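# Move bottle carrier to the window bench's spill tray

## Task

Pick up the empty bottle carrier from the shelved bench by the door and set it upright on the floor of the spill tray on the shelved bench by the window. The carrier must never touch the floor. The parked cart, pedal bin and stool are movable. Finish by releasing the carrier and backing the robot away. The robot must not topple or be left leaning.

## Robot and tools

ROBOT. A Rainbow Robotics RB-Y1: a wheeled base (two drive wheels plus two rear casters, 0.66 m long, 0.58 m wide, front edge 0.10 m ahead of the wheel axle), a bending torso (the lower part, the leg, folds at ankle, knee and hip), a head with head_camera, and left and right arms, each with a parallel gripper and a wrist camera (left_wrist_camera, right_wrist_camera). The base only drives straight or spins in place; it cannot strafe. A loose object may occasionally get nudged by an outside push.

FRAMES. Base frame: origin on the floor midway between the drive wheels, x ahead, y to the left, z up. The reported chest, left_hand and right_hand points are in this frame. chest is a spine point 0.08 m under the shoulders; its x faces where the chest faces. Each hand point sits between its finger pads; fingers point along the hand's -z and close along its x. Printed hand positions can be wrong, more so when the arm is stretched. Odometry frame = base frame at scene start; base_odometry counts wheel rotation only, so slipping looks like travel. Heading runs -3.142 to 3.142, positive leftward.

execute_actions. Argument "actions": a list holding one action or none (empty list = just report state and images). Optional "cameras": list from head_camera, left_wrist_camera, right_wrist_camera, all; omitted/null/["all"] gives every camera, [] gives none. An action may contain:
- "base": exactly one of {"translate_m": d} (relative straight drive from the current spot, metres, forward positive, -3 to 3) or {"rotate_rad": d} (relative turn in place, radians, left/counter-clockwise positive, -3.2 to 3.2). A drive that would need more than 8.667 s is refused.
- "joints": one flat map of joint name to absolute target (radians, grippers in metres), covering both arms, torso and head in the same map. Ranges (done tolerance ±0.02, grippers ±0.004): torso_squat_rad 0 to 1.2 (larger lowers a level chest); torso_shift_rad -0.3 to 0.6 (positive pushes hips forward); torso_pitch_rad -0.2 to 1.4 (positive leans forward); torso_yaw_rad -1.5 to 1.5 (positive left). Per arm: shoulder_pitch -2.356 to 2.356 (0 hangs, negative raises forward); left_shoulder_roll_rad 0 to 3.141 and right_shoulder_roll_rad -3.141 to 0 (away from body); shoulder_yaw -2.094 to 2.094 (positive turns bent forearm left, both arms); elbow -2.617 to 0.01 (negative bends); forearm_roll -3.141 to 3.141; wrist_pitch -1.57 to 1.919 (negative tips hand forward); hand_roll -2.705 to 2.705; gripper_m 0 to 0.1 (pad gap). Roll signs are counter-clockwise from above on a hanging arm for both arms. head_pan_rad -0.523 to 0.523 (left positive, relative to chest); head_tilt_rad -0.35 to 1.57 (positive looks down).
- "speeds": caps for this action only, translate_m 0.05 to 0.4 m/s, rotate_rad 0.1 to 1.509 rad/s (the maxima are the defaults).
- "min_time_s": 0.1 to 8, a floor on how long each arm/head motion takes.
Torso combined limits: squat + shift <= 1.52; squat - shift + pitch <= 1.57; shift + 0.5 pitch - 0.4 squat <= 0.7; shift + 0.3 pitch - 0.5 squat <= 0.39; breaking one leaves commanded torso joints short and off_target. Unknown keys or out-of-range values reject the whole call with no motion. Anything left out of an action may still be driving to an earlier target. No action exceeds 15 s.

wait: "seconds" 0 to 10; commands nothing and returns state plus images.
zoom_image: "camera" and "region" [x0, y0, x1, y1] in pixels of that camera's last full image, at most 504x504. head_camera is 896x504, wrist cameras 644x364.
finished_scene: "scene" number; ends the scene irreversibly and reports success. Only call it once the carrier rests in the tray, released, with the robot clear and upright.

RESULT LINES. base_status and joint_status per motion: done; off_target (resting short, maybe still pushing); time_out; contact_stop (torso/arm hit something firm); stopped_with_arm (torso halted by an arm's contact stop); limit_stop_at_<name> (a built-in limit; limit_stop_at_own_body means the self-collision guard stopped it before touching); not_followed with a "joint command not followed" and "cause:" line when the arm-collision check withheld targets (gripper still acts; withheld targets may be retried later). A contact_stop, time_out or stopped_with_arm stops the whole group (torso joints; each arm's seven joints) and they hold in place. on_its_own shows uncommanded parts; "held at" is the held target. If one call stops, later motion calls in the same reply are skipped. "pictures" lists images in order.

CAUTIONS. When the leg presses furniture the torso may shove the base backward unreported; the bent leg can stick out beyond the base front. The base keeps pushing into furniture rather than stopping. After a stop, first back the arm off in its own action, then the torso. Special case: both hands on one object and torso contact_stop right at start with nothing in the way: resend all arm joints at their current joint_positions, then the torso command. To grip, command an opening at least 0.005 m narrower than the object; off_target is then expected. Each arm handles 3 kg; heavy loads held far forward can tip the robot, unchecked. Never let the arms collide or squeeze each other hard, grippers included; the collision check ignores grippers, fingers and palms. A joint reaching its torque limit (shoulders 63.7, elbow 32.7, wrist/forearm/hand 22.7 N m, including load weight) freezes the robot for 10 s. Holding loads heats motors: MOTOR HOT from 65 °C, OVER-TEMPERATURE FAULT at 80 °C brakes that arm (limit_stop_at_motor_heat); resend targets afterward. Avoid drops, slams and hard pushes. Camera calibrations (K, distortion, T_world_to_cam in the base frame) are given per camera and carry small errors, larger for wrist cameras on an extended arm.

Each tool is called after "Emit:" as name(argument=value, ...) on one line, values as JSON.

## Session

Emit:
execute_actions(actions=[{"joints":{"head_tilt_rad":0.3}}], cameras=["head_camera"])

Emit:
execute_actions(actions=[{"base":{"rotate_rad":1.1}}], cameras=["head_camera"])

Emit:
execute_actions(actions=[{"base":{"rotate_rad":1.1}}], cameras=["head_camera"])

Emit:
execute_actions(actions=[{"base":{"rotate_rad":1.1}}], cameras=["head_camera"])

Emit:
execute_actions(actions=[{"base":{"rotate_rad":1.1}}], cameras=["head_camera"])

Emit:
execute_actions(actions=[{"base":{"rotate_rad":1.1}}], cameras=["head_camera"])

Scene clock: 0.60 s.
base_odometry: x=+0.000 y=+0.000 heading=+0.000 (m, m, rad; odometry frame)
base_status: not commanded
joint_positions: torso_squat_rad=+0.350 torso_shift_rad=-0.001 torso_pitch_rad=+0.000 torso_yaw_rad=+0.000 left_shoulder_pitch_rad=+0.001 left_shoulder_roll_rad=+0.038 left_shoulder_yaw_rad=-0.032 left_elbow_rad=-0.137 left_forearm_roll_rad=+0.044 left_wrist_pitch_rad=+0.041 left_hand_roll_rad=+0.033 left_gripper_m=+0.101 right_shoulder_pitch_rad=-0.045 right_shoulder_roll_rad=-0.024 right_shoulder_yaw_rad=-0.021 right_elbow_rad=-0.238 right_forearm_roll_rad=-0.038 right_wrist_pitch_rad=-0.051 right_hand_roll_rad=+0.004 right_gripper_m=+0.100 head_pan_rad=+0.000 head_tilt_rad=+0.300
joint_status: all done
chest: x=-0.2285 y=-0.0006 z=+1.2474 quat_wxyz=(+1.000, +0.001, +0.000, +0.000) (m; base frame)
left_hand: x=-0.1717 y=+0.2474 z=+0.5649 quat_wxyz=(+0.998, +0.016, -0.048, +0.022) (m; base frame)
right_hand: x=-0.0697 y=-0.2390 z=+0.5804 quat_wxyz=(+0.986, -0.010, -0.165, -0.018) (m; base frame)
pictures: head_camera
camera_calibration (this result's frames):
head_camera: T_world_to_cam=[[0.0225515, -0.999217, 0.0325132, -0.0443152], [-0.241787, -0.0370072, -0.969623, 1.40777], [0.970067, 0.0140052, -0.242432, 0.493247], [0, 0, 0, 1]] pos_world=[-0.137104, 0.000909052, 1.48603]
Images, in order (width x height): head_camera 896x504.

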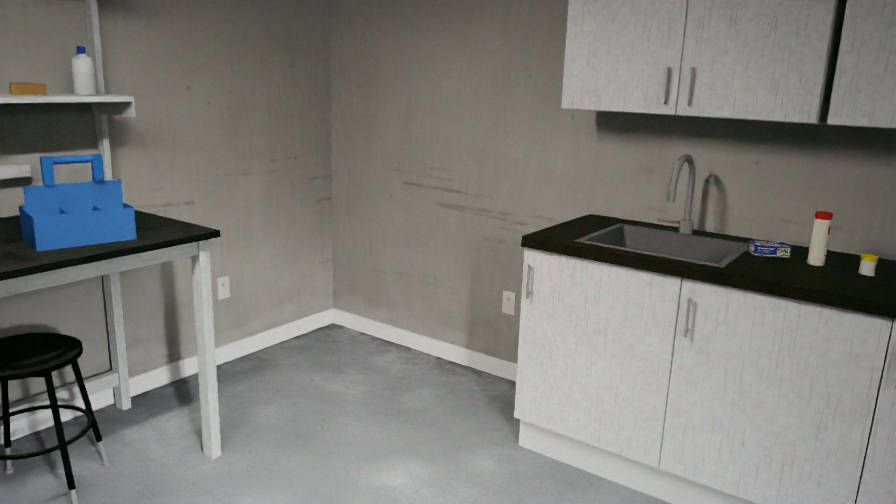

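Scene clock: 4.13 s.
base_odometry: x=+0.000 y=+0.000 heading=+1.099 (m, m, rad; odometry frame)
base_status: done
joint_positions: torso_squat_rad=+0.350 torso_shift_rad=-0.001 torso_pitch_rad=+0.000 torso_yaw_rad=+0.000 left_shoulder_pitch_rad=+0.001 left_shoulder_roll_rad=+0.038 left_shoulder_yaw_rad=-0.032 left_elbow_rad=-0.137 left_forearm_roll_rad=+0.044 left_wrist_pitch_rad=+0.041 left_hand_roll_rad=+0.033 left_gripper_m=+0.101 right_shoulder_pitch_rad=-0.045 right_shoulder_roll_rad=-0.024 right_shoulder_yaw_rad=-0.021 right_elbow_rad=-0.238 right_forearm_roll_rad=-0.038 right_wrist_pitch_rad=-0.051 right_hand_roll_rad=+0.004 right_gripper_m=+0.100 head_pan_rad=+0.000 head_tilt_rad=+0.300
joint_status: not commanded
chest: x=-0.2285 y=-0.0006 z=+1.2474 quat_wxyz=(+1.000, +0.001, +0.000, +0.000) (m; base frame)
left_hand: x=-0.1717 y=+0.2474 z=+0.5649 quat_wxyz=(+0.998, +0.016, -0.048, +0.022) (m; base frame)
right_hand: x=-0.0697 y=-0.2390 z=+0.5804 quat_wxyz=(+0.986, -0.010, -0.165, -0.018) (m; base frame)
pictures: head_camera
camera_calibration (this result's frames):
head_camera: T_world_to_cam=[[0.0225515, -0.999217, 0.0325163, -0.0443178], [-0.241787, -0.0370102, -0.969623, 1.40777], [0.970067, 0.0140044, -0.242432, 0.493247], [0, 0, 0, 1]] pos_world=[-0.137104, 0.000911132, 1.48603]
Images, in order (width x height): head_camera 896x504.

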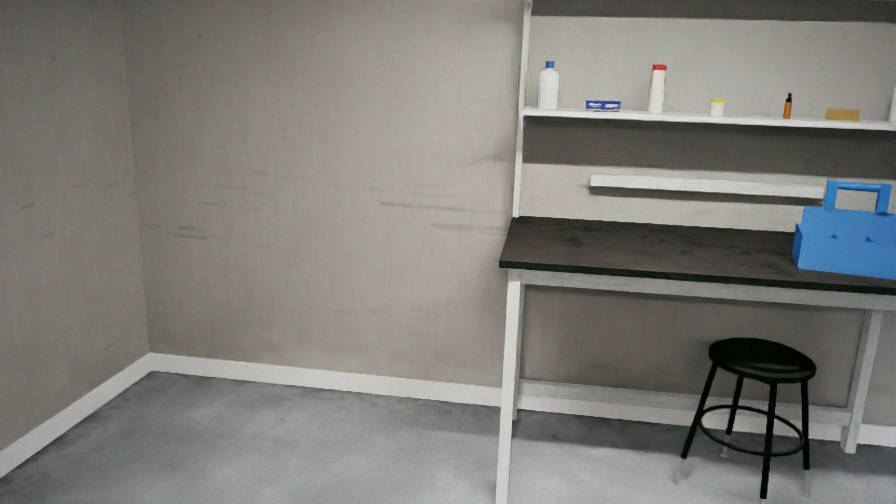

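Scene clock: 7.67 s.
base_odometry: x=+0.000 y=+0.000 heading=+2.199 (m, m, rad; odometry frame)
base_status: done
joint_positions: torso_squat_rad=+0.350 torso_shift_rad=-0.001 torso_pitch_rad=+0.000 torso_yaw_rad=+0.000 left_shoulder_pitch_rad=+0.001 left_shoulder_roll_rad=+0.038 left_shoulder_yaw_rad=-0.032 left_elbow_rad=-0.137 left_forearm_roll_rad=+0.044 left_wrist_pitch_rad=+0.041 left_hand_roll_rad=+0.033 left_gripper_m=+0.101 right_shoulder_pitch_rad=-0.045 right_shoulder_roll_rad=-0.024 right_shoulder_yaw_rad=-0.021 right_elbow_rad=-0.238 right_forearm_roll_rad=-0.038 right_wrist_pitch_rad=-0.051 right_hand_roll_rad=+0.004 right_gripper_m=+0.100 head_pan_rad=+0.000 head_tilt_rad=+0.300
joint_status: not commanded
chest: x=-0.2285 y=-0.0005 z=+1.2474 quat_wxyz=(+1.000, +0.001, +0.000, +0.000) (m; base frame)
left_hand: x=-0.1717 y=+0.2474 z=+0.5649 quat_wxyz=(+0.998, +0.016, -0.048, +0.022) (m; base frame)
right_hand: x=-0.0697 y=-0.2390 z=+0.5804 quat_wxyz=(+0.986, -0.010, -0.165, -0.018) (m; base frame)
pictures: head_camera
camera_calibration (this result's frames):
head_camera: T_world_to_cam=[[0.0225514, -0.999216, 0.0325349, -0.0443314], [-0.241787, -0.0370283, -0.969623, 1.40777], [0.970067, 0.0139999, -0.242432, 0.493247], [0, 0, 0, 1]] pos_world=[-0.137103, 0.000925209, 1.48603]
Images, in order (width x height): head_camera 896x504.

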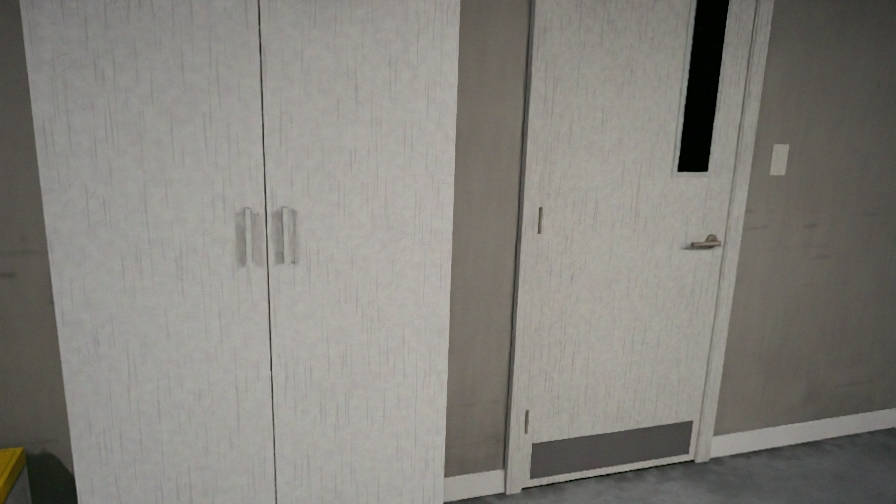

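Scene clock: 11.20 s.
base_odometry: x=+0.000 y=-0.001 heading=-2.985 (m, m, rad; odometry frame)
base_status: done
joint_positions: torso_squat_rad=+0.350 torso_shift_rad=-0.001 torso_pitch_rad=+0.000 torso_yaw_rad=+0.000 left_shoulder_pitch_rad=+0.001 left_shoulder_roll_rad=+0.038 left_shoulder_yaw_rad=-0.032 left_elbow_rad=-0.137 left_forearm_roll_rad=+0.044 left_wrist_pitch_rad=+0.041 left_hand_roll_rad=+0.033 left_gripper_m=+0.101 right_shoulder_pitch_rad=-0.045 right_shoulder_roll_rad=-0.024 right_shoulder_yaw_rad=-0.021 right_elbow_rad=-0.238 right_forearm_roll_rad=-0.038 right_wrist_pitch_rad=-0.051 right_hand_roll_rad=+0.004 right_gripper_m=+0.100 head_pan_rad=+0.000 head_tilt_rad=+0.300
joint_status: not commanded
chest: x=-0.2285 y=-0.0005 z=+1.2474 quat_wxyz=(+1.000, +0.001, +0.000, +0.000) (m; base frame)
left_hand: x=-0.1717 y=+0.2474 z=+0.5649 quat_wxyz=(+0.998, +0.016, -0.048, +0.022) (m; base frame)
right_hand: x=-0.0697 y=-0.2390 z=+0.5804 quat_wxyz=(+0.986, -0.010, -0.165, -0.018) (m; base frame)
pictures: head_camera
camera_calibration (this result's frames):
head_camera: T_world_to_cam=[[0.0225515, -0.999216, 0.0325439, -0.0443388], [-0.241787, -0.037037, -0.969622, 1.40777], [0.970067, 0.0139978, -0.242433, 0.493248], [0, 0, 0, 1]] pos_world=[-0.137103, 0.000931067, 1.48603]
Images, in order (width x height): head_camera 896x504.

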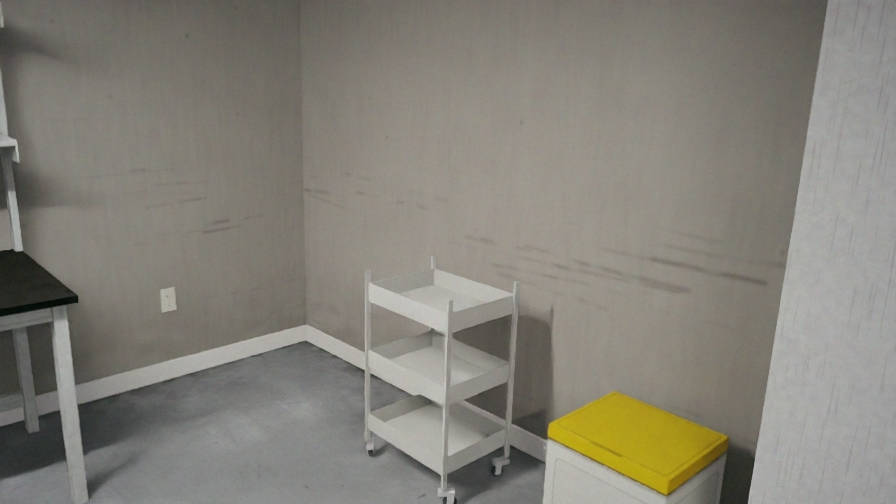

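Scene clock: 14.73 s.
base_odometry: x=+0.000 y=+0.000 heading=-1.885 (m, m, rad; odometry frame)
base_status: done
joint_positions: torso_squat_rad=+0.350 torso_shift_rad=-0.001 torso_pitch_rad=+0.000 torso_yaw_rad=+0.000 left_shoulder_pitch_rad=+0.001 left_shoulder_roll_rad=+0.038 left_shoulder_yaw_rad=-0.032 left_elbow_rad=-0.137 left_forearm_roll_rad=+0.044 left_wrist_pitch_rad=+0.041 left_hand_roll_rad=+0.033 left_gripper_m=+0.101 right_shoulder_pitch_rad=-0.045 right_shoulder_roll_rad=-0.024 right_shoulder_yaw_rad=-0.021 right_elbow_rad=-0.238 right_forearm_roll_rad=-0.038 right_wrist_pitch_rad=-0.051 right_hand_roll_rad=+0.004 right_gripper_m=+0.100 head_pan_rad=+0.000 head_tilt_rad=+0.300
joint_status: not commanded
chest: x=-0.2285 y=-0.0005 z=+1.2474 quat_wxyz=(+1.000, +0.001, +0.000, +0.000) (m; base frame)
left_hand: x=-0.1717 y=+0.2474 z=+0.5649 quat_wxyz=(+0.998, +0.016, -0.048, +0.022) (m; base frame)
right_hand: x=-0.0697 y=-0.2391 z=+0.5804 quat_wxyz=(+0.986, -0.010, -0.165, -0.018) (m; base frame)
pictures: head_camera
camera_calibration (this result's frames):
head_camera: T_world_to_cam=[[0.0225512, -0.999216, 0.0325465, -0.0443426], [-0.241787, -0.0370394, -0.969622, 1.40777], [0.970067, 0.0139969, -0.242432, 0.493247], [0, 0, 0, 1]] pos_world=[-0.137103, 0.000931168, 1.48603]
Images, in order (width x height): head_camera 896x504.

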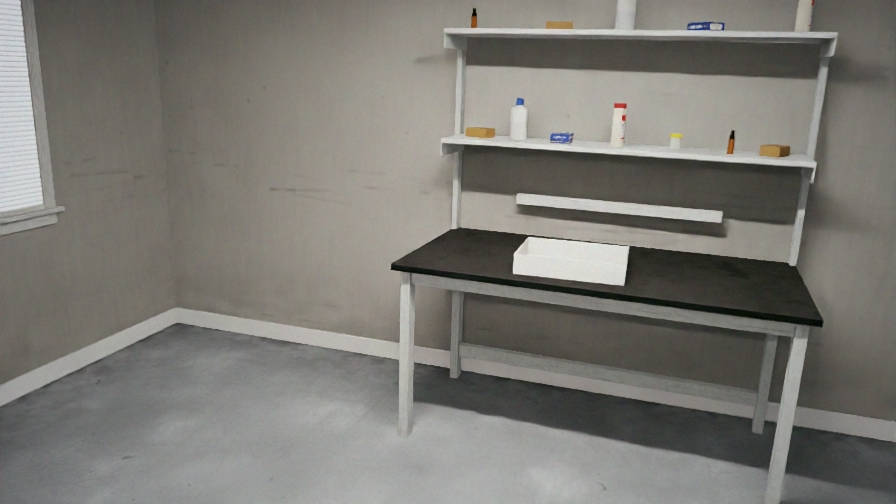

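Scene clock: 18.27 s.
base_odometry: x=+0.000 y=+0.000 heading=-0.786 (m, m, rad; odometry frame)
base_status: done
joint_positions: torso_squat_rad=+0.350 torso_shift_rad=-0.001 torso_pitch_rad=+0.000 torso_yaw_rad=+0.000 left_shoulder_pitch_rad=+0.001 left_shoulder_roll_rad=+0.038 left_shoulder_yaw_rad=-0.032 left_elbow_rad=-0.137 left_forearm_roll_rad=+0.044 left_wrist_pitch_rad=+0.041 left_hand_roll_rad=+0.033 left_gripper_m=+0.101 right_shoulder_pitch_rad=-0.045 right_shoulder_roll_rad=-0.024 right_shoulder_yaw_rad=-0.021 right_elbow_rad=-0.238 right_forearm_roll_rad=-0.038 right_wrist_pitch_rad=-0.051 right_hand_roll_rad=+0.004 right_gripper_m=+0.100 head_pan_rad=+0.000 head_tilt_rad=+0.300
joint_status: not commanded
chest: x=-0.2285 y=-0.0005 z=+1.2474 quat_wxyz=(+1.000, +0.001, +0.000, +0.000) (m; base frame)
left_hand: x=-0.1717 y=+0.2474 z=+0.5649 quat_wxyz=(+0.998, +0.016, -0.048, +0.022) (m; base frame)
right_hand: x=-0.0697 y=-0.2391 z=+0.5804 quat_wxyz=(+0.986, -0.010, -0.165, -0.018) (m; base frame)
pictures: head_camera
camera_calibration (this result's frames):
head_camera: T_world_to_cam=[[0.0225515, -0.999216, 0.03255, -0.044346], [-0.241787, -0.0370429, -0.969622, 1.40777], [0.970067, 0.0139963, -0.242432, 0.493247], [0, 0, 0, 1]] pos_world=[-0.137103, 0.000932965, 1.48603]
Images, in order (width x height): head_camera 896x504.

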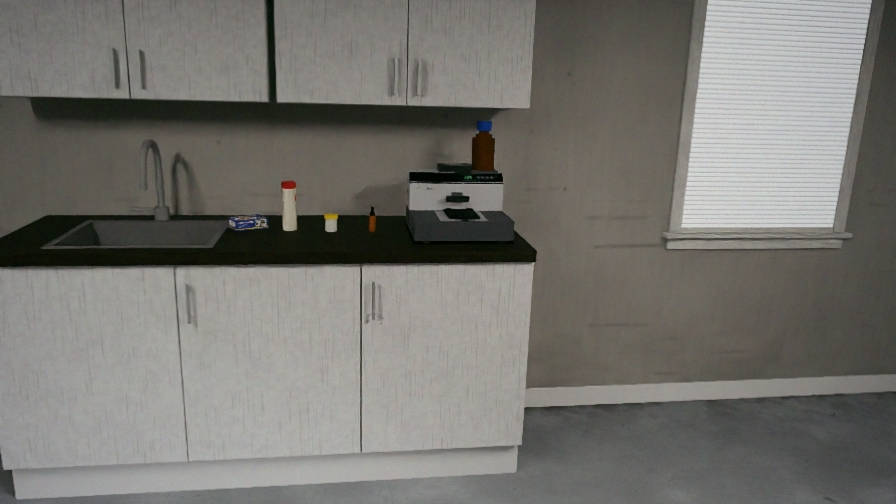

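Emit:
execute_actions(actions=[{"base":{"rotate_rad":1.23},"joints":{"head_tilt_rad":0.7,"torso_squat_rad":0,"torso_pitch_rad":-0.1,"torso_yaw_rad":0.15,"left_shoulder_pitch_rad":-1.45,"left_shoulder_roll_rad":0.3,"left_shoulder_yaw_rad":0.04,"left_elbow_rad":-0.7,"left_forearm_roll_rad":0.33,"left_wrist_pitch_rad":1.9,"left_hand_roll_rad":0.3}}], cameras=[])

Emit:
execute_actions(actions=[{"base":{"translate_m":1.6}}], cameras=["head_camera"])

Scene clock: 22.40 s.
base_odometry: x=+0.000 y=+0.000 heading=+0.444 (m, m, rad; odometry frame)
base_status: done
joint_positions: torso_squat_rad=+0.000 torso_shift_rad=-0.001 torso_pitch_rad=-0.100 torso_yaw_rad=+0.150 left_shoulder_pitch_rad=-1.450 left_shoulder_roll_rad=+0.300 left_shoulder_yaw_rad=+0.040 left_elbow_rad=-0.700 left_forearm_roll_rad=+0.330 left_wrist_pitch_rad=+1.900 left_hand_roll_rad=+0.300 left_gripper_m=+0.101 right_shoulder_pitch_rad=-0.045 right_shoulder_roll_rad=-0.024 right_shoulder_yaw_rad=-0.021 right_elbow_rad=-0.238 right_forearm_roll_rad=-0.038 right_wrist_pitch_rad=-0.051 right_hand_roll_rad=+0.004 right_gripper_m=+0.100 head_pan_rad=+0.000 head_tilt_rad=+0.700
joint_status: all done
chest: x=-0.2595 y=-0.0006 z=+1.2884 quat_wxyz=(+0.996, -0.003, -0.050, +0.075) (m; base frame)
left_hand: x=+0.2681 y=+0.2406 z=+1.2947 quat_wxyz=(+0.982, -0.013, -0.152, +0.112) (m; base frame)
right_hand: x=-0.0010 y=-0.2127 z=+0.6440 quat_wxyz=(+0.975, +0.000, -0.215, +0.056) (m; base frame)
pictures: none
No camera images: the call's "cameras" was empty. Leave "cameras" out to get every camera's image.

Scene clock: 27.97 s.
base_odometry: x=+1.445 y=+0.687 heading=+0.444 (m, m, rad; odometry frame)
base_status: done
joint_positions: torso_squat_rad=+0.000 torso_shift_rad=-0.001 torso_pitch_rad=-0.100 torso_yaw_rad=+0.150 left_shoulder_pitch_rad=-1.450 left_shoulder_roll_rad=+0.300 left_shoulder_yaw_rad=+0.040 left_elbow_rad=-0.700 left_forearm_roll_rad=+0.330 left_wrist_pitch_rad=+1.900 left_hand_roll_rad=+0.300 left_gripper_m=+0.101 right_shoulder_pitch_rad=-0.045 right_shoulder_roll_rad=-0.024 right_shoulder_yaw_rad=-0.021 right_elbow_rad=-0.238 right_forearm_roll_rad=-0.038 right_wrist_pitch_rad=-0.051 right_hand_roll_rad=+0.004 right_gripper_m=+0.100 head_pan_rad=+0.000 head_tilt_rad=+0.700
joint_status: not commanded
chest: x=-0.2593 y=-0.0006 z=+1.2884 quat_wxyz=(+0.996, -0.003, -0.050, +0.075) (m; base frame)
left_hand: x=+0.2682 y=+0.2407 z=+1.2945 quat_wxyz=(+0.982, -0.013, -0.152, +0.112) (m; base frame)
right_hand: x=-0.0010 y=-0.2126 z=+0.6439 quat_wxyz=(+0.975, +0.000, -0.215, +0.056) (m; base frame)
pictures: head_camera
camera_calibration (this result's frames):
head_camera: T_world_to_cam=[[0.179943, -0.982906, 0.038953, -0.0103885], [-0.5053, -0.126337, -0.853646, 1.19596], [0.843974, 0.133924, -0.519396, 0.932787], [0, 0, 0, 1]] pos_world=[-0.18106, 0.0159601, 1.50582]
Images, in order (width x height): head_camera 896x504.

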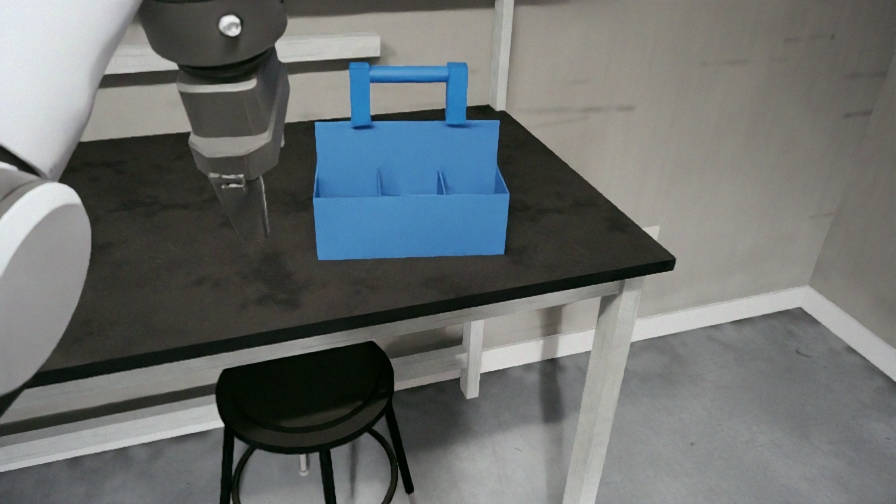

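Emit:
execute_actions(actions=[{"base":{"translate_m":0.57},"speeds":{"translate_m":0.2},"joints":{"left_hand_roll_rad":0.25}}], cameras=[])

Emit:
execute_actions(actions=[{"joints":{"torso_pitch_rad":0.0}}], cameras=["head_camera","left_wrist_camera"])

Scene clock: 31.97 s.
base_odometry: x=+1.959 y=+0.933 heading=+0.445 (m, m, rad; odometry frame)
base_status: done
joint_positions: torso_squat_rad=+0.000 torso_shift_rad=-0.001 torso_pitch_rad=-0.100 torso_yaw_rad=+0.150 left_shoulder_pitch_rad=-1.450 left_shoulder_roll_rad=+0.300 left_shoulder_yaw_rad=+0.040 left_elbow_rad=-0.700 left_forearm_roll_rad=+0.330 left_wrist_pitch_rad=+1.900 left_hand_roll_rad=+0.250 left_gripper_m=+0.101 right_shoulder_pitch_rad=-0.045 right_shoulder_roll_rad=-0.024 right_shoulder_yaw_rad=-0.021 right_elbow_rad=-0.238 right_forearm_roll_rad=-0.038 right_wrist_pitch_rad=-0.051 right_hand_roll_rad=+0.004 right_gripper_m=+0.100 head_pan_rad=+0.000 head_tilt_rad=+0.700
joint_status: all done
chest: x=-0.2593 y=-0.0006 z=+1.2884 quat_wxyz=(+0.996, -0.003, -0.050, +0.075) (m; base frame)
left_hand: x=+0.2683 y=+0.2407 z=+1.2945 quat_wxyz=(+0.984, -0.010, -0.152, +0.088) (m; base frame)
right_hand: x=-0.0010 y=-0.2127 z=+0.6439 quat_wxyz=(+0.975, +0.000, -0.215, +0.056) (m; base frame)
pictures: none
No camera images: the call's "cameras" was empty. Leave "cameras" out to get every camera's image.

Scene clock: 33.07 s.
base_odometry: x=+1.959 y=+0.933 heading=+0.445 (m, m, rad; odometry frame)
base_status: not commanded
joint_positions: torso_squat_rad=+0.000 torso_shift_rad=-0.001 torso_pitch_rad=+0.000 torso_yaw_rad=+0.150 left_shoulder_pitch_rad=-1.450 left_shoulder_roll_rad=+0.300 left_shoulder_yaw_rad=+0.040 left_elbow_rad=-0.700 left_forearm_roll_rad=+0.330 left_wrist_pitch_rad=+1.900 left_hand_roll_rad=+0.250 left_gripper_m=+0.101 right_shoulder_pitch_rad=-0.045 right_shoulder_roll_rad=-0.024 right_shoulder_yaw_rad=-0.021 right_elbow_rad=-0.238 right_forearm_roll_rad=-0.038 right_wrist_pitch_rad=-0.051 right_hand_roll_rad=+0.004 right_gripper_m=+0.100 head_pan_rad=+0.000 head_tilt_rad=+0.700
joint_status: all done
chest: x=-0.2284 y=-0.0006 z=+1.2899 quat_wxyz=(+0.997, +0.001, +0.000, +0.075) (m; base frame)
left_hand: x=+0.2971 y=+0.2407 z=+1.2434 quat_wxyz=(+0.991, -0.005, -0.103, +0.088) (m; base frame)
right_hand: x=-0.0357 y=-0.2126 z=+0.6229 quat_wxyz=(+0.985, +0.003, -0.166, +0.056) (m; base frame)
pictures: head_camera, left_wrist_camera
camera_calibration (this result's frames):
head_camera: T_world_to_cam=[[0.182963, -0.9829, 0.0208024, 0.00809304], [-0.587952, -0.126355, -0.798966, 1.12348], [0.787932, 0.133951, -0.601016, 0.99999], [0, 0, 0, 1]] pos_world=[-0.128851, 0.0159626, 1.49847]
left_wrist_camera: T_world_to_cam=[[0.961523, 0.187988, 0.200337, -0.583274], [0.00527731, -0.741728, 0.67068, -0.631734], [0.274675, -0.643817, -0.71418, 1.04934], [0, 0, 0, 1]] pos_world=[0.275937, 0.316658, 1.28996]
Images, in order (width x height): head_camera 896x504, left_wrist_camera 644x364.

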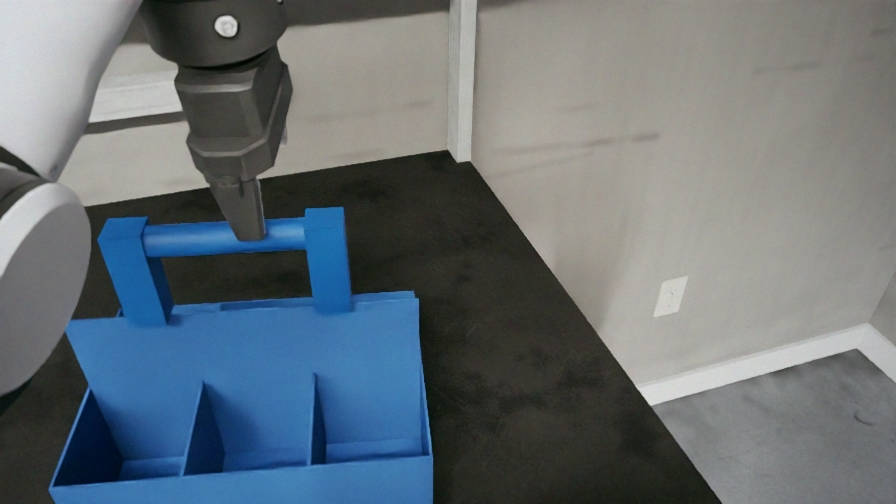

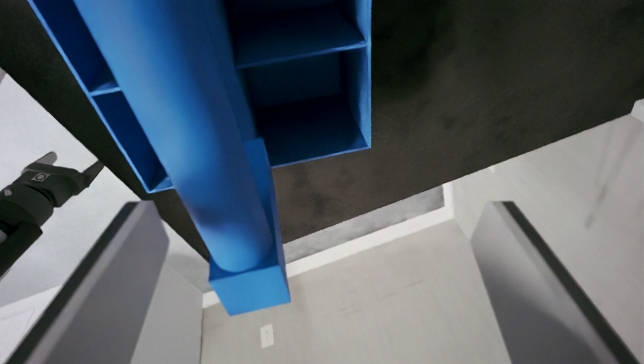

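Handle is nearer; back up as I lean.

Emit:
execute_actions(actions=[{"base":{"translate_m":-0.045},"joints":{"torso_yaw_rad":0.18}}], cameras=[])

Emit:
execute_actions(actions=[{"joints":{"torso_pitch_rad":0.08}}], cameras=["head_camera","left_wrist_camera"])

Scene clock: 34.60 s.
base_odometry: x=+1.918 y=+0.913 heading=+0.445 (m, m, rad; odometry frame)
base_status: done
joint_positions: torso_squat_rad=+0.000 torso_shift_rad=-0.001 torso_pitch_rad=+0.000 torso_yaw_rad=+0.180 left_shoulder_pitch_rad=-1.450 left_shoulder_roll_rad=+0.300 left_shoulder_yaw_rad=+0.040 left_elbow_rad=-0.700 left_forearm_roll_rad=+0.330 left_wrist_pitch_rad=+1.900 left_hand_roll_rad=+0.250 left_gripper_m=+0.101 right_shoulder_pitch_rad=-0.045 right_shoulder_roll_rad=-0.024 right_shoulder_yaw_rad=-0.021 right_elbow_rad=-0.238 right_forearm_roll_rad=-0.038 right_wrist_pitch_rad=-0.051 right_hand_roll_rad=+0.004 right_gripper_m=+0.100 head_pan_rad=+0.000 head_tilt_rad=+0.700
joint_status: all done
chest: x=-0.2285 y=-0.0005 z=+1.2899 quat_wxyz=(+0.996, +0.001, +0.000, +0.090) (m; base frame)
left_hand: x=+0.2896 y=+0.2564 z=+1.2433 quat_wxyz=(+0.989, -0.004, -0.103, +0.103) (m; base frame)
right_hand: x=-0.0295 y=-0.2068 z=+0.6229 quat_wxyz=(+0.984, +0.005, -0.166, +0.071) (m; base frame)
pictures: none
No camera images: the call's "cameras" was empty. Leave "cameras" out to get every camera's image.

Scene clock: 35.60 s.
base_odometry: x=+1.918 y=+0.913 heading=+0.445 (m, m, rad; odometry frame)
base_status: not commanded
joint_positions: torso_squat_rad=+0.000 torso_shift_rad=-0.001 torso_pitch_rad=+0.080 torso_yaw_rad=+0.180 left_shoulder_pitch_rad=-1.450 left_shoulder_roll_rad=+0.300 left_shoulder_yaw_rad=+0.040 left_elbow_rad=-0.700 left_forearm_roll_rad=+0.330 left_wrist_pitch_rad=+1.900 left_hand_roll_rad=+0.250 left_gripper_m=+0.101 right_shoulder_pitch_rad=-0.045 right_shoulder_roll_rad=-0.024 right_shoulder_yaw_rad=-0.021 right_elbow_rad=-0.238 right_forearm_roll_rad=-0.038 right_wrist_pitch_rad=-0.051 right_hand_roll_rad=+0.004 right_gripper_m=+0.100 head_pan_rad=+0.000 head_tilt_rad=+0.700
joint_status: all done
chest: x=-0.2037 y=-0.0005 z=+1.2889 quat_wxyz=(+0.995, +0.004, +0.040, +0.090) (m; base frame)
left_hand: x=+0.3090 y=+0.2564 z=+1.2011 quat_wxyz=(+0.993, +0.000, -0.063, +0.103) (m; base frame)
right_hand: x=-0.0587 y=-0.2068 z=+0.6082 quat_wxyz=(+0.989, +0.008, -0.126, +0.071) (m; base frame)
pictures: head_camera, left_wrist_camera
camera_calibration (this result's frames):
head_camera: T_world_to_cam=[[0.213407, -0.976956, 0.00384483, 0.0317131], [-0.645865, -0.144034, -0.749742, 1.06199], [0.733019, 0.157517, -0.661719, 1.04696], [0, 0, 0, 1]] pos_world=[-0.0883086, 0.0190306, 1.48889]
left_wrist_camera: T_world_to_cam=[[0.968408, 0.216802, 0.123221, -0.506048], [0.0811282, -0.741148, 0.666422, -0.610226], [0.235806, -0.635371, -0.735322, 1.06123], [0, 0, 0, 1]] pos_world=[0.289322, 0.331722, 1.24937]
Images, in order (width x height): head_camera 896x504, left_wrist_camera 644x364.

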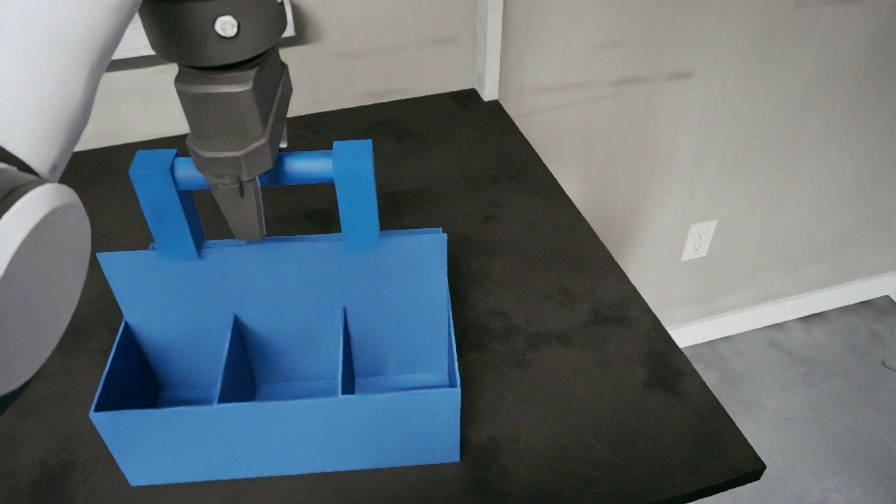

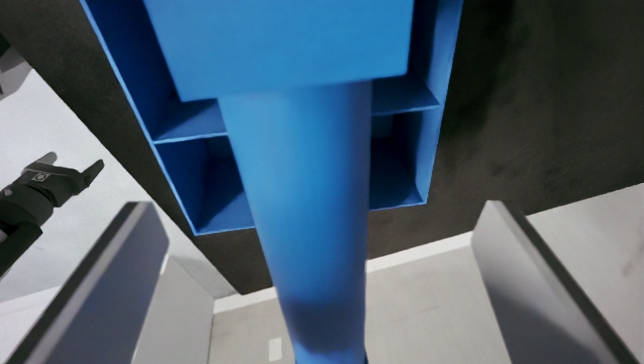

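Emit:
execute_actions(actions=[{"joints":{"left_gripper_m":0.01}}], cameras=[])

Emit:
execute_actions(actions=[{"joints":{"torso_pitch_rad":0.0}}], cameras=[])

Emit:
execute_actions(actions=[{"base":{"translate_m":-2.12}}], cameras=[])

Emit:
execute_actions(actions=[{"base":{"rotate_rad":-2.605},"joints":{"left_hand_roll_rad":-0.04,"torso_pitch_rad":0.08}}], cameras=[])

Emit:
execute_actions(actions=[{"base":{"translate_m":1.6},"joints":{"head_pan_rad":-0.1}}], cameras=["head_camera"])

Scene clock: 37.17 s.
base_odometry: x=+1.918 y=+0.913 heading=+0.445 (m, m, rad; odometry frame)
base_status: not commanded
joint_positions: torso_squat_rad=+0.000 torso_shift_rad=-0.001 torso_pitch_rad=+0.080 torso_yaw_rad=+0.180 left_shoulder_pitch_rad=-1.450 left_shoulder_roll_rad=+0.300 left_shoulder_yaw_rad=+0.040 left_elbow_rad=-0.700 left_forearm_roll_rad=+0.330 left_wrist_pitch_rad=+1.900 left_hand_roll_rad=+0.250 left_gripper_m=+0.026 right_shoulder_pitch_rad=-0.045 right_shoulder_roll_rad=-0.024 right_shoulder_yaw_rad=-0.021 right_elbow_rad=-0.238 right_forearm_roll_rad=-0.038 right_wrist_pitch_rad=-0.051 right_hand_roll_rad=+0.004 right_gripper_m=+0.100 head_pan_rad=+0.000 head_tilt_rad=+0.700
joint_status: left_gripper_m off_target (ended at +0.026, target +0.010)
chest: x=-0.2037 y=-0.0005 z=+1.2889 quat_wxyz=(+0.995, +0.004, +0.040, +0.090) (m; base frame)
left_hand: x=+0.3089 y=+0.2564 z=+1.2010 quat_wxyz=(+0.993, +0.000, -0.063, +0.103) (m; base frame)
right_hand: x=-0.0587 y=-0.2068 z=+0.6082 quat_wxyz=(+0.989, +0.008, -0.126, +0.071) (m; base frame)
pictures: none
No camera images: the call's "cameras" was empty. Leave "cameras" out to get every camera's image.

Scene clock: 38.20 s.
base_odometry: x=+1.918 y=+0.913 heading=+0.445 (m, m, rad; odometry frame)
base_status: not commanded
joint_positions: torso_squat_rad=+0.000 torso_shift_rad=-0.001 torso_pitch_rad=+0.000 torso_yaw_rad=+0.180 left_shoulder_pitch_rad=-1.449 left_shoulder_roll_rad=+0.300 left_shoulder_yaw_rad=+0.040 left_elbow_rad=-0.700 left_forearm_roll_rad=+0.330 left_wrist_pitch_rad=+1.900 left_hand_roll_rad=+0.250 left_gripper_m=+0.026 right_shoulder_pitch_rad=-0.045 right_shoulder_roll_rad=-0.024 right_shoulder_yaw_rad=-0.021 right_elbow_rad=-0.238 right_forearm_roll_rad=-0.038 right_wrist_pitch_rad=-0.051 right_hand_roll_rad=+0.004 right_gripper_m=+0.100 head_pan_rad=+0.000 head_tilt_rad=+0.700
joint_status: all done
chest: x=-0.2284 y=-0.0005 z=+1.2899 quat_wxyz=(+0.996, +0.001, +0.000, +0.090) (m; base frame)
left_hand: x=+0.2896 y=+0.2565 z=+1.2431 quat_wxyz=(+0.989, -0.004, -0.103, +0.103) (m; base frame)
right_hand: x=-0.0295 y=-0.2068 z=+0.6229 quat_wxyz=(+0.984, +0.005, -0.166, +0.071) (m; base frame)
pictures: none
No camera images: the call's "cameras" was empty. Leave "cameras" out to get every camera's image.

Scene clock: 45.30 s.
base_odometry: x=+0.006 y=-0.001 heading=+0.447 (m, m, rad; odometry frame)
base_status: done
joint_positions: torso_squat_rad=+0.000 torso_shift_rad=-0.001 torso_pitch_rad=+0.000 torso_yaw_rad=+0.180 left_shoulder_pitch_rad=-1.449 left_shoulder_roll_rad=+0.300 left_shoulder_yaw_rad=+0.040 left_elbow_rad=-0.700 left_forearm_roll_rad=+0.330 left_wrist_pitch_rad=+1.900 left_hand_roll_rad=+0.250 left_gripper_m=+0.026 right_shoulder_pitch_rad=-0.045 right_shoulder_roll_rad=-0.024 right_shoulder_yaw_rad=-0.021 right_elbow_rad=-0.238 right_forearm_roll_rad=-0.038 right_wrist_pitch_rad=-0.051 right_hand_roll_rad=+0.004 right_gripper_m=+0.100 head_pan_rad=+0.000 head_tilt_rad=+0.700
joint_status: not commanded
chest: x=-0.2284 y=-0.0005 z=+1.2899 quat_wxyz=(+0.996, +0.001, +0.000, +0.090) (m; base frame)
left_hand: x=+0.2895 y=+0.2565 z=+1.2430 quat_wxyz=(+0.989, -0.004, -0.103, +0.103) (m; base frame)
right_hand: x=-0.0295 y=-0.2068 z=+0.6229 quat_wxyz=(+0.984, +0.005, -0.166, +0.071) (m; base frame)
pictures: none
No camera images: the call's "cameras" was empty. Leave "cameras" out to get every camera's image.

Scene clock: 50.20 s.
base_odometry: x=+0.006 y=-0.001 heading=-2.157 (m, m, rad; odometry frame)
base_status: done
joint_positions: torso_squat_rad=+0.000 torso_shift_rad=-0.001 torso_pitch_rad=+0.080 torso_yaw_rad=+0.180 left_shoulder_pitch_rad=-1.449 left_shoulder_roll_rad=+0.300 left_shoulder_yaw_rad=+0.040 left_elbow_rad=-0.700 left_forearm_roll_rad=+0.330 left_wrist_pitch_rad=+1.900 left_hand_roll_rad=-0.040 left_gripper_m=+0.026 right_shoulder_pitch_rad=-0.045 right_shoulder_roll_rad=-0.024 right_shoulder_yaw_rad=-0.021 right_elbow_rad=-0.238 right_forearm_roll_rad=-0.038 right_wrist_pitch_rad=-0.051 right_hand_roll_rad=+0.004 right_gripper_m=+0.100 head_pan_rad=+0.000 head_tilt_rad=+0.700
joint_status: all done
chest: x=-0.2037 y=-0.0005 z=+1.2889 quat_wxyz=(+0.995, +0.004, +0.040, +0.090) (m; base frame)
left_hand: x=+0.3089 y=+0.2565 z=+1.2007 quat_wxyz=(+0.997, +0.009, -0.062, -0.041) (m; base frame)
right_hand: x=-0.0587 y=-0.2068 z=+0.6082 quat_wxyz=(+0.989, +0.008, -0.126, +0.071) (m; base frame)
pictures: none
No camera images: the call's "cameras" was empty. Leave "cameras" out to get every camera's image.

Scene clock: 55.77 s.
base_odometry: x=-0.881 y=-1.333 heading=-2.158 (m, m, rad; odometry frame)
base_status: done
joint_positions: torso_squat_rad=+0.000 torso_shift_rad=-0.001 torso_pitch_rad=+0.080 torso_yaw_rad=+0.180 left_shoulder_pitch_rad=-1.449 left_shoulder_roll_rad=+0.300 left_shoulder_yaw_rad=+0.040 left_elbow_rad=-0.700 left_forearm_roll_rad=+0.330 left_wrist_pitch_rad=+1.900 left_hand_roll_rad=-0.040 left_gripper_m=+0.026 right_shoulder_pitch_rad=-0.045 right_shoulder_roll_rad=-0.024 right_shoulder_yaw_rad=-0.021 right_elbow_rad=-0.238 right_forearm_roll_rad=-0.038 right_wrist_pitch_rad=-0.051 right_hand_roll_rad=+0.004 right_gripper_m=+0.100 head_pan_rad=-0.100 head_tilt_rad=+0.700
joint_status: all done
chest: x=-0.2036 y=-0.0005 z=+1.2889 quat_wxyz=(+0.995, +0.004, +0.040, +0.090) (m; base frame)
left_hand: x=+0.3089 y=+0.2565 z=+1.2007 quat_wxyz=(+0.997, +0.009, -0.062, -0.041) (m; base frame)
right_hand: x=-0.0586 y=-0.2067 z=+0.6082 quat_wxyz=(+0.989, +0.008, -0.126, +0.071) (m; base frame)
pictures: head_camera
camera_calibration (this result's frames):
head_camera: T_world_to_cam=[[0.115522, -0.993236, 0.0117, 0.00384302], [-0.657473, -0.0852887, -0.748635, 1.05829], [0.744569, 0.0787915, -0.662879, 1.05077], [0, 0, 0, 1]] pos_world=[-0.0870226, 0.0112849, 1.48876]
Images, in order (width x height): head_camera 896x504.

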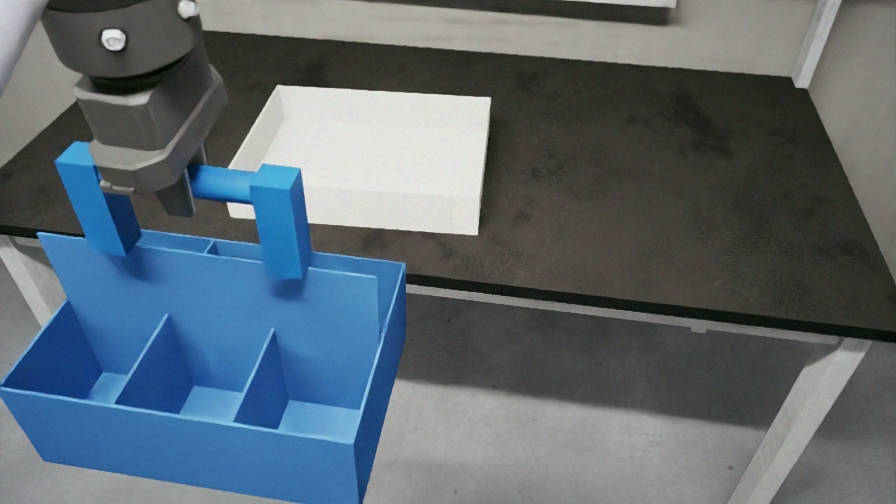

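Emit:
execute_actions(actions=[{"base":{"translate_m":0.6},"joints":{"left_hand_roll_rad":0.04,"head_tilt_rad":0.85}}], cameras=[])

Emit:
execute_actions(actions=[{"joints":{"torso_squat_rad":0.35}}], cameras=["head_camera"])

Scene clock: 59.00 s.
base_odometry: x=-1.214 y=-1.832 heading=-2.159 (m, m, rad; odometry frame)
base_status: done
joint_positions: torso_squat_rad=+0.000 torso_shift_rad=-0.001 torso_pitch_rad=+0.080 torso_yaw_rad=+0.180 left_shoulder_pitch_rad=-1.449 left_shoulder_roll_rad=+0.300 left_shoulder_yaw_rad=+0.040 left_elbow_rad=-0.700 left_forearm_roll_rad=+0.330 left_wrist_pitch_rad=+1.900 left_hand_roll_rad=+0.040 left_gripper_m=+0.026 right_shoulder_pitch_rad=-0.045 right_shoulder_roll_rad=-0.024 right_shoulder_yaw_rad=-0.021 right_elbow_rad=-0.238 right_forearm_roll_rad=-0.038 right_wrist_pitch_rad=-0.051 right_hand_roll_rad=+0.004 right_gripper_m=+0.100 head_pan_rad=-0.100 head_tilt_rad=+0.850
joint_status: all done
chest: x=-0.2036 y=-0.0005 z=+1.2889 quat_wxyz=(+0.995, +0.004, +0.040, +0.090) (m; base frame)
left_hand: x=+0.3089 y=+0.2565 z=+1.2007 quat_wxyz=(+0.998, +0.007, -0.063, -0.001) (m; base frame)
right_hand: x=-0.0586 y=-0.2067 z=+0.6081 quat_wxyz=(+0.989, +0.008, -0.126, +0.071) (m; base frame)
pictures: none
No camera images: the call's "cameras" was empty. Leave "cameras" out to get every camera's image.

Scene clock: 60.97 s.
base_odometry: x=-1.214 y=-1.832 heading=-2.159 (m, m, rad; odometry frame)
base_status: not commanded
joint_positions: torso_squat_rad=+0.350 torso_shift_rad=-0.001 torso_pitch_rad=+0.080 torso_yaw_rad=+0.180 left_shoulder_pitch_rad=-1.449 left_shoulder_roll_rad=+0.300 left_shoulder_yaw_rad=+0.040 left_elbow_rad=-0.700 left_forearm_roll_rad=+0.330 left_wrist_pitch_rad=+1.900 left_hand_roll_rad=+0.040 left_gripper_m=+0.026 right_shoulder_pitch_rad=-0.045 right_shoulder_roll_rad=-0.024 right_shoulder_yaw_rad=-0.021 right_elbow_rad=-0.238 right_forearm_roll_rad=-0.038 right_wrist_pitch_rad=-0.051 right_hand_roll_rad=+0.004 right_gripper_m=+0.100 head_pan_rad=-0.100 head_tilt_rad=+0.850
joint_status: all done
chest: x=-0.2037 y=-0.0005 z=+1.2465 quat_wxyz=(+0.995, +0.004, +0.040, +0.090) (m; base frame)
left_hand: x=+0.3088 y=+0.2565 z=+1.1584 quat_wxyz=(+0.998, +0.007, -0.063, -0.001) (m; base frame)
right_hand: x=-0.0585 y=-0.2067 z=+0.5658 quat_wxyz=(+0.989, +0.008, -0.126, +0.071) (m; base frame)
pictures: head_camera
camera_calibration (this result's frames):
head_camera: T_world_to_cam=[[0.117984, -0.992997, 0.00611782, 0.0128355], [-0.761324, -0.0944093, -0.641461, 0.854437], [0.637547, 0.0710244, -0.767131, 1.15557], [0, 0, 0, 1]] pos_world=[-0.087742, 0.0113387, 1.43449]
Images, in order (width x height): head_camera 896x504.

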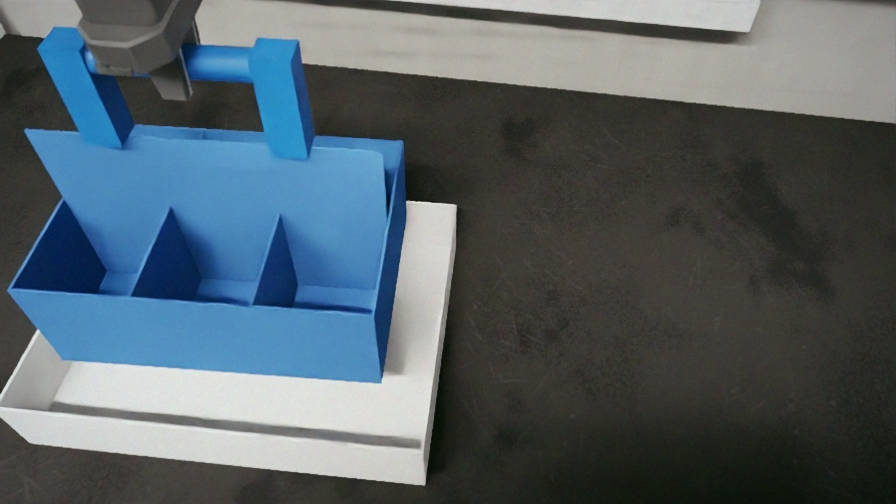

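Looks fine; back slightly and lower.

Emit:
execute_actions(actions=[{"base":{"translate_m":-0.02},"joints":{"torso_squat_rad":0.6}}], cameras=["head_camera"])

Scene clock: 62.67 s.
base_odometry: x=-1.203 y=-1.816 heading=-2.160 (m, m, rad; odometry frame)
base_status: done
joint_positions: torso_squat_rad=+0.600 torso_shift_rad=-0.001 torso_pitch_rad=+0.080 torso_yaw_rad=+0.180 left_shoulder_pitch_rad=-1.449 left_shoulder_roll_rad=+0.300 left_shoulder_yaw_rad=+0.040 left_elbow_rad=-0.700 left_forearm_roll_rad=+0.330 left_wrist_pitch_rad=+1.900 left_hand_roll_rad=+0.040 left_gripper_m=+0.026 right_shoulder_pitch_rad=-0.045 right_shoulder_roll_rad=-0.024 right_shoulder_yaw_rad=-0.021 right_elbow_rad=-0.238 right_forearm_roll_rad=-0.038 right_wrist_pitch_rad=-0.051 right_hand_roll_rad=+0.004 right_gripper_m=+0.100 head_pan_rad=-0.100 head_tilt_rad=+0.850
joint_status: all done
chest: x=-0.2037 y=-0.0005 z=+1.1667 quat_wxyz=(+0.995, +0.004, +0.040, +0.090) (m; base frame)
left_hand: x=+0.3089 y=+0.2565 z=+1.0785 quat_wxyz=(+0.998, +0.007, -0.063, -0.001) (m; base frame)
right_hand: x=-0.0585 y=-0.2067 z=+0.4859 quat_wxyz=(+0.989, +0.008, -0.126, +0.071) (m; base frame)
pictures: head_camera
camera_calibration (this result's frames):
head_camera: T_world_to_cam=[[0.117982, -0.992997, 0.00611886, 0.0133353], [-0.761324, -0.0944086, -0.641461, 0.803269], [0.637547, 0.0710223, -0.767131, 1.09431], [0, 0, 0, 1]] pos_world=[-0.0876975, 0.0113571, 1.35466]
Images, in order (width x height): head_camera 896x504.

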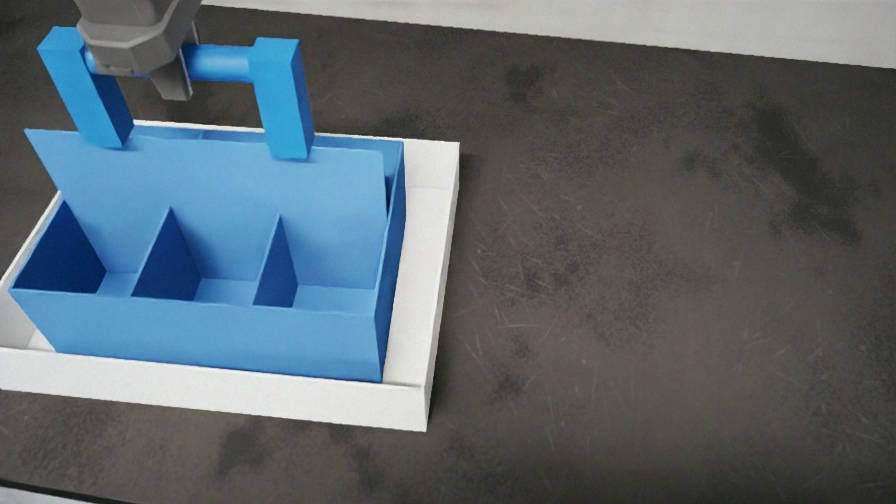

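Emit:
execute_actions(actions=[{"base":{"translate_m":0.015},"joints":{"torso_squat_rad":0.66}}], cameras=["head_camera"])

Scene clock: 63.67 s.
base_odometry: x=-1.211 y=-1.828 heading=-2.160 (m, m, rad; odometry frame)
base_status: done
joint_positions: torso_squat_rad=+0.660 torso_shift_rad=-0.001 torso_pitch_rad=+0.080 torso_yaw_rad=+0.180 left_shoulder_pitch_rad=-1.449 left_shoulder_roll_rad=+0.300 left_shoulder_yaw_rad=+0.040 left_elbow_rad=-0.700 left_forearm_roll_rad=+0.330 left_wrist_pitch_rad=+1.900 left_hand_roll_rad=+0.040 left_gripper_m=+0.026 right_shoulder_pitch_rad=-0.045 right_shoulder_roll_rad=-0.024 right_shoulder_yaw_rad=-0.021 right_elbow_rad=-0.238 right_forearm_roll_rad=-0.038 right_wrist_pitch_rad=-0.051 right_hand_roll_rad=+0.004 right_gripper_m=+0.100 head_pan_rad=-0.100 head_tilt_rad=+0.850
joint_status: all done
chest: x=-0.2036 y=-0.0005 z=+1.1419 quat_wxyz=(+0.995, +0.004, +0.040, +0.090) (m; base frame)
left_hand: x=+0.3089 y=+0.2565 z=+1.0538 quat_wxyz=(+0.998, +0.007, -0.063, -0.001) (m; base frame)
right_hand: x=-0.0585 y=-0.2067 z=+0.4612 quat_wxyz=(+0.989, +0.008, -0.126, +0.071) (m; base frame)
pictures: head_camera
camera_calibration (this result's frames):
head_camera: T_world_to_cam=[[0.117982, -0.992997, 0.0061141, 0.0134927], [-0.761351, -0.0944084, -0.641429, 0.78739], [0.637514, 0.0710219, -0.767158, 1.07532], [0, 0, 0, 1]] pos_world=[-0.0876464, 0.0113628, 1.32992]
Images, in order (width x height): head_camera 896x504.

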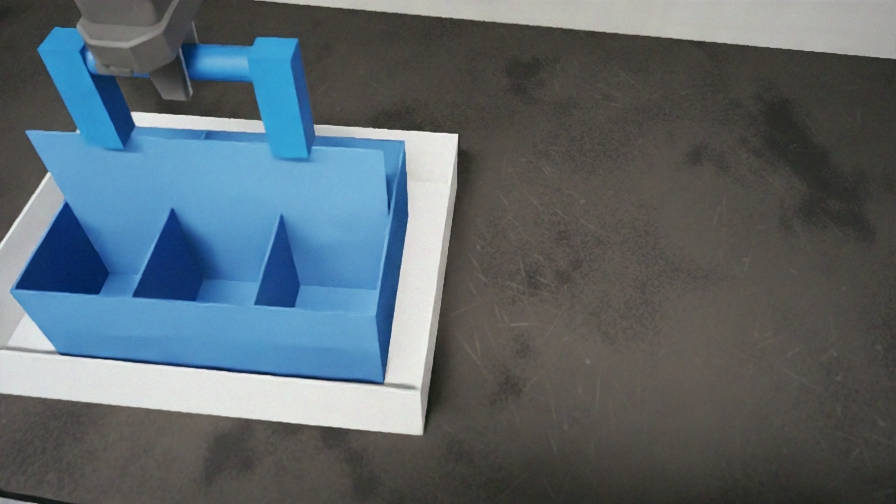

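Appears just touching. Release.

Emit:
execute_actions(actions=[{"joints":{"left_gripper_m":0.1}}], cameras=[])

Emit:
execute_actions(actions=[{"joints":{"torso_squat_rad":0.3}}], cameras=[])

Emit:
execute_actions(actions=[{"base":{"translate_m":-0.4},"joints":{"head_tilt_rad":0.6}}], cameras=["head_camera"])

Scene clock: 65.13 s.
base_odometry: x=-1.211 y=-1.828 heading=-2.160 (m, m, rad; odometry frame)
base_status: not commanded
joint_positions: torso_squat_rad=+0.660 torso_shift_rad=-0.001 torso_pitch_rad=+0.080 torso_yaw_rad=+0.180 left_shoulder_pitch_rad=-1.449 left_shoulder_roll_rad=+0.300 left_shoulder_yaw_rad=+0.040 left_elbow_rad=-0.700 left_forearm_roll_rad=+0.330 left_wrist_pitch_rad=+1.900 left_hand_roll_rad=+0.040 left_gripper_m=+0.100 right_shoulder_pitch_rad=-0.045 right_shoulder_roll_rad=-0.024 right_shoulder_yaw_rad=-0.021 right_elbow_rad=-0.238 right_forearm_roll_rad=-0.038 right_wrist_pitch_rad=-0.051 right_hand_roll_rad=+0.004 right_gripper_m=+0.100 head_pan_rad=-0.100 head_tilt_rad=+0.850
joint_status: all done
chest: x=-0.2036 y=-0.0005 z=+1.1419 quat_wxyz=(+0.995, +0.004, +0.040, +0.090) (m; base frame)
left_hand: x=+0.3089 y=+0.2565 z=+1.0538 quat_wxyz=(+0.998, +0.007, -0.063, -0.001) (m; base frame)
right_hand: x=-0.0585 y=-0.2067 z=+0.4612 quat_wxyz=(+0.989, +0.008, -0.126, +0.071) (m; base frame)
pictures: none
No camera images: the call's "cameras" was empty. Leave "cameras" out to get every camera's image.

Scene clock: 67.13 s.
base_odometry: x=-1.211 y=-1.828 heading=-2.160 (m, m, rad; odometry frame)
base_status: not commanded
joint_positions: torso_squat_rad=+0.300 torso_shift_rad=-0.001 torso_pitch_rad=+0.080 torso_yaw_rad=+0.180 left_shoulder_pitch_rad=-1.450 left_shoulder_roll_rad=+0.300 left_shoulder_yaw_rad=+0.040 left_elbow_rad=-0.700 left_forearm_roll_rad=+0.330 left_wrist_pitch_rad=+1.900 left_hand_roll_rad=+0.040 left_gripper_m=+0.100 right_shoulder_pitch_rad=-0.045 right_shoulder_roll_rad=-0.024 right_shoulder_yaw_rad=-0.021 right_elbow_rad=-0.238 right_forearm_roll_rad=-0.038 right_wrist_pitch_rad=-0.051 right_hand_roll_rad=+0.004 right_gripper_m=+0.100 head_pan_rad=-0.100 head_tilt_rad=+0.850
joint_status: all done
chest: x=-0.2036 y=-0.0005 z=+1.2577 quat_wxyz=(+0.995, +0.004, +0.040, +0.090) (m; base frame)
left_hand: x=+0.3090 y=+0.2564 z=+1.1696 quat_wxyz=(+0.998, +0.007, -0.063, -0.001) (m; base frame)
right_hand: x=-0.0586 y=-0.2067 z=+0.5769 quat_wxyz=(+0.989, +0.008, -0.126, +0.071) (m; base frame)
pictures: none
No camera images: the call's "cameras" was empty. Leave "cameras" out to get every camera's image.

Scene clock: 70.10 s.
base_odometry: x=-0.989 y=-1.496 heading=-2.162 (m, m, rad; odometry frame)
base_status: done
joint_positions: torso_squat_rad=+0.300 torso_shift_rad=-0.001 torso_pitch_rad=+0.080 torso_yaw_rad=+0.180 left_shoulder_pitch_rad=-1.450 left_shoulder_roll_rad=+0.300 left_shoulder_yaw_rad=+0.040 left_elbow_rad=-0.700 left_forearm_roll_rad=+0.330 left_wrist_pitch_rad=+1.900 left_hand_roll_rad=+0.040 left_gripper_m=+0.100 right_shoulder_pitch_rad=-0.045 right_shoulder_roll_rad=-0.024 right_shoulder_yaw_rad=-0.021 right_elbow_rad=-0.238 right_forearm_roll_rad=-0.038 right_wrist_pitch_rad=-0.051 right_hand_roll_rad=+0.004 right_gripper_m=+0.100 head_pan_rad=-0.100 head_tilt_rad=+0.600
joint_status: all done
chest: x=-0.2037 y=-0.0005 z=+1.2577 quat_wxyz=(+0.995, +0.004, +0.040, +0.090) (m; base frame)
left_hand: x=+0.3089 y=+0.2564 z=+1.1698 quat_wxyz=(+0.998, +0.007, -0.063, -0.001) (m; base frame)
right_hand: x=-0.0586 y=-0.2067 z=+0.5769 quat_wxyz=(+0.989, +0.008, -0.126, +0.071) (m; base frame)
pictures: head_camera
camera_calibration (this result's frames):
head_camera: T_world_to_cam=[[0.113418, -0.993431, 0.0152274, -0.00125714], [-0.579552, -0.0785997, -0.811136, 1.13866], [0.807005, 0.0831727, -0.584659, 0.926723], [0, 0, 0, 1]] pos_world=[-0.0878139, 0.0111715, 1.46545]
Images, in order (width x height): head_camera 896x504.

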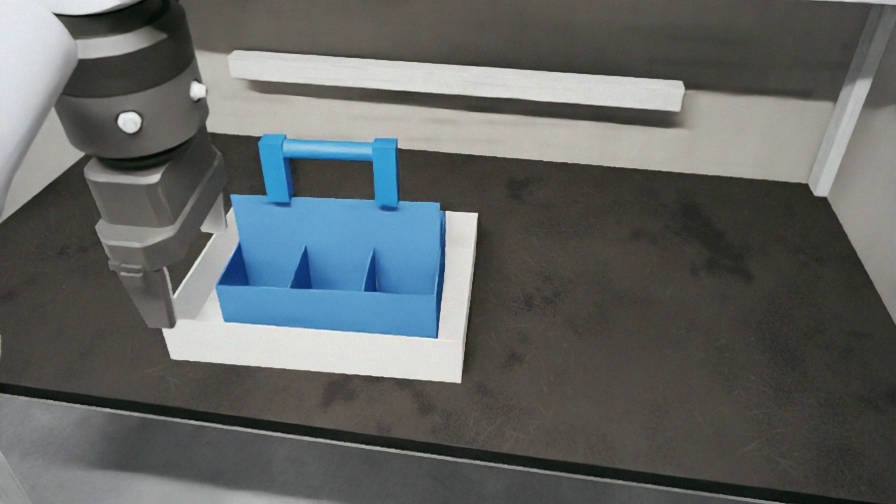

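Emit:
finished_scene(scene=2)

The scene is finished: the task was done.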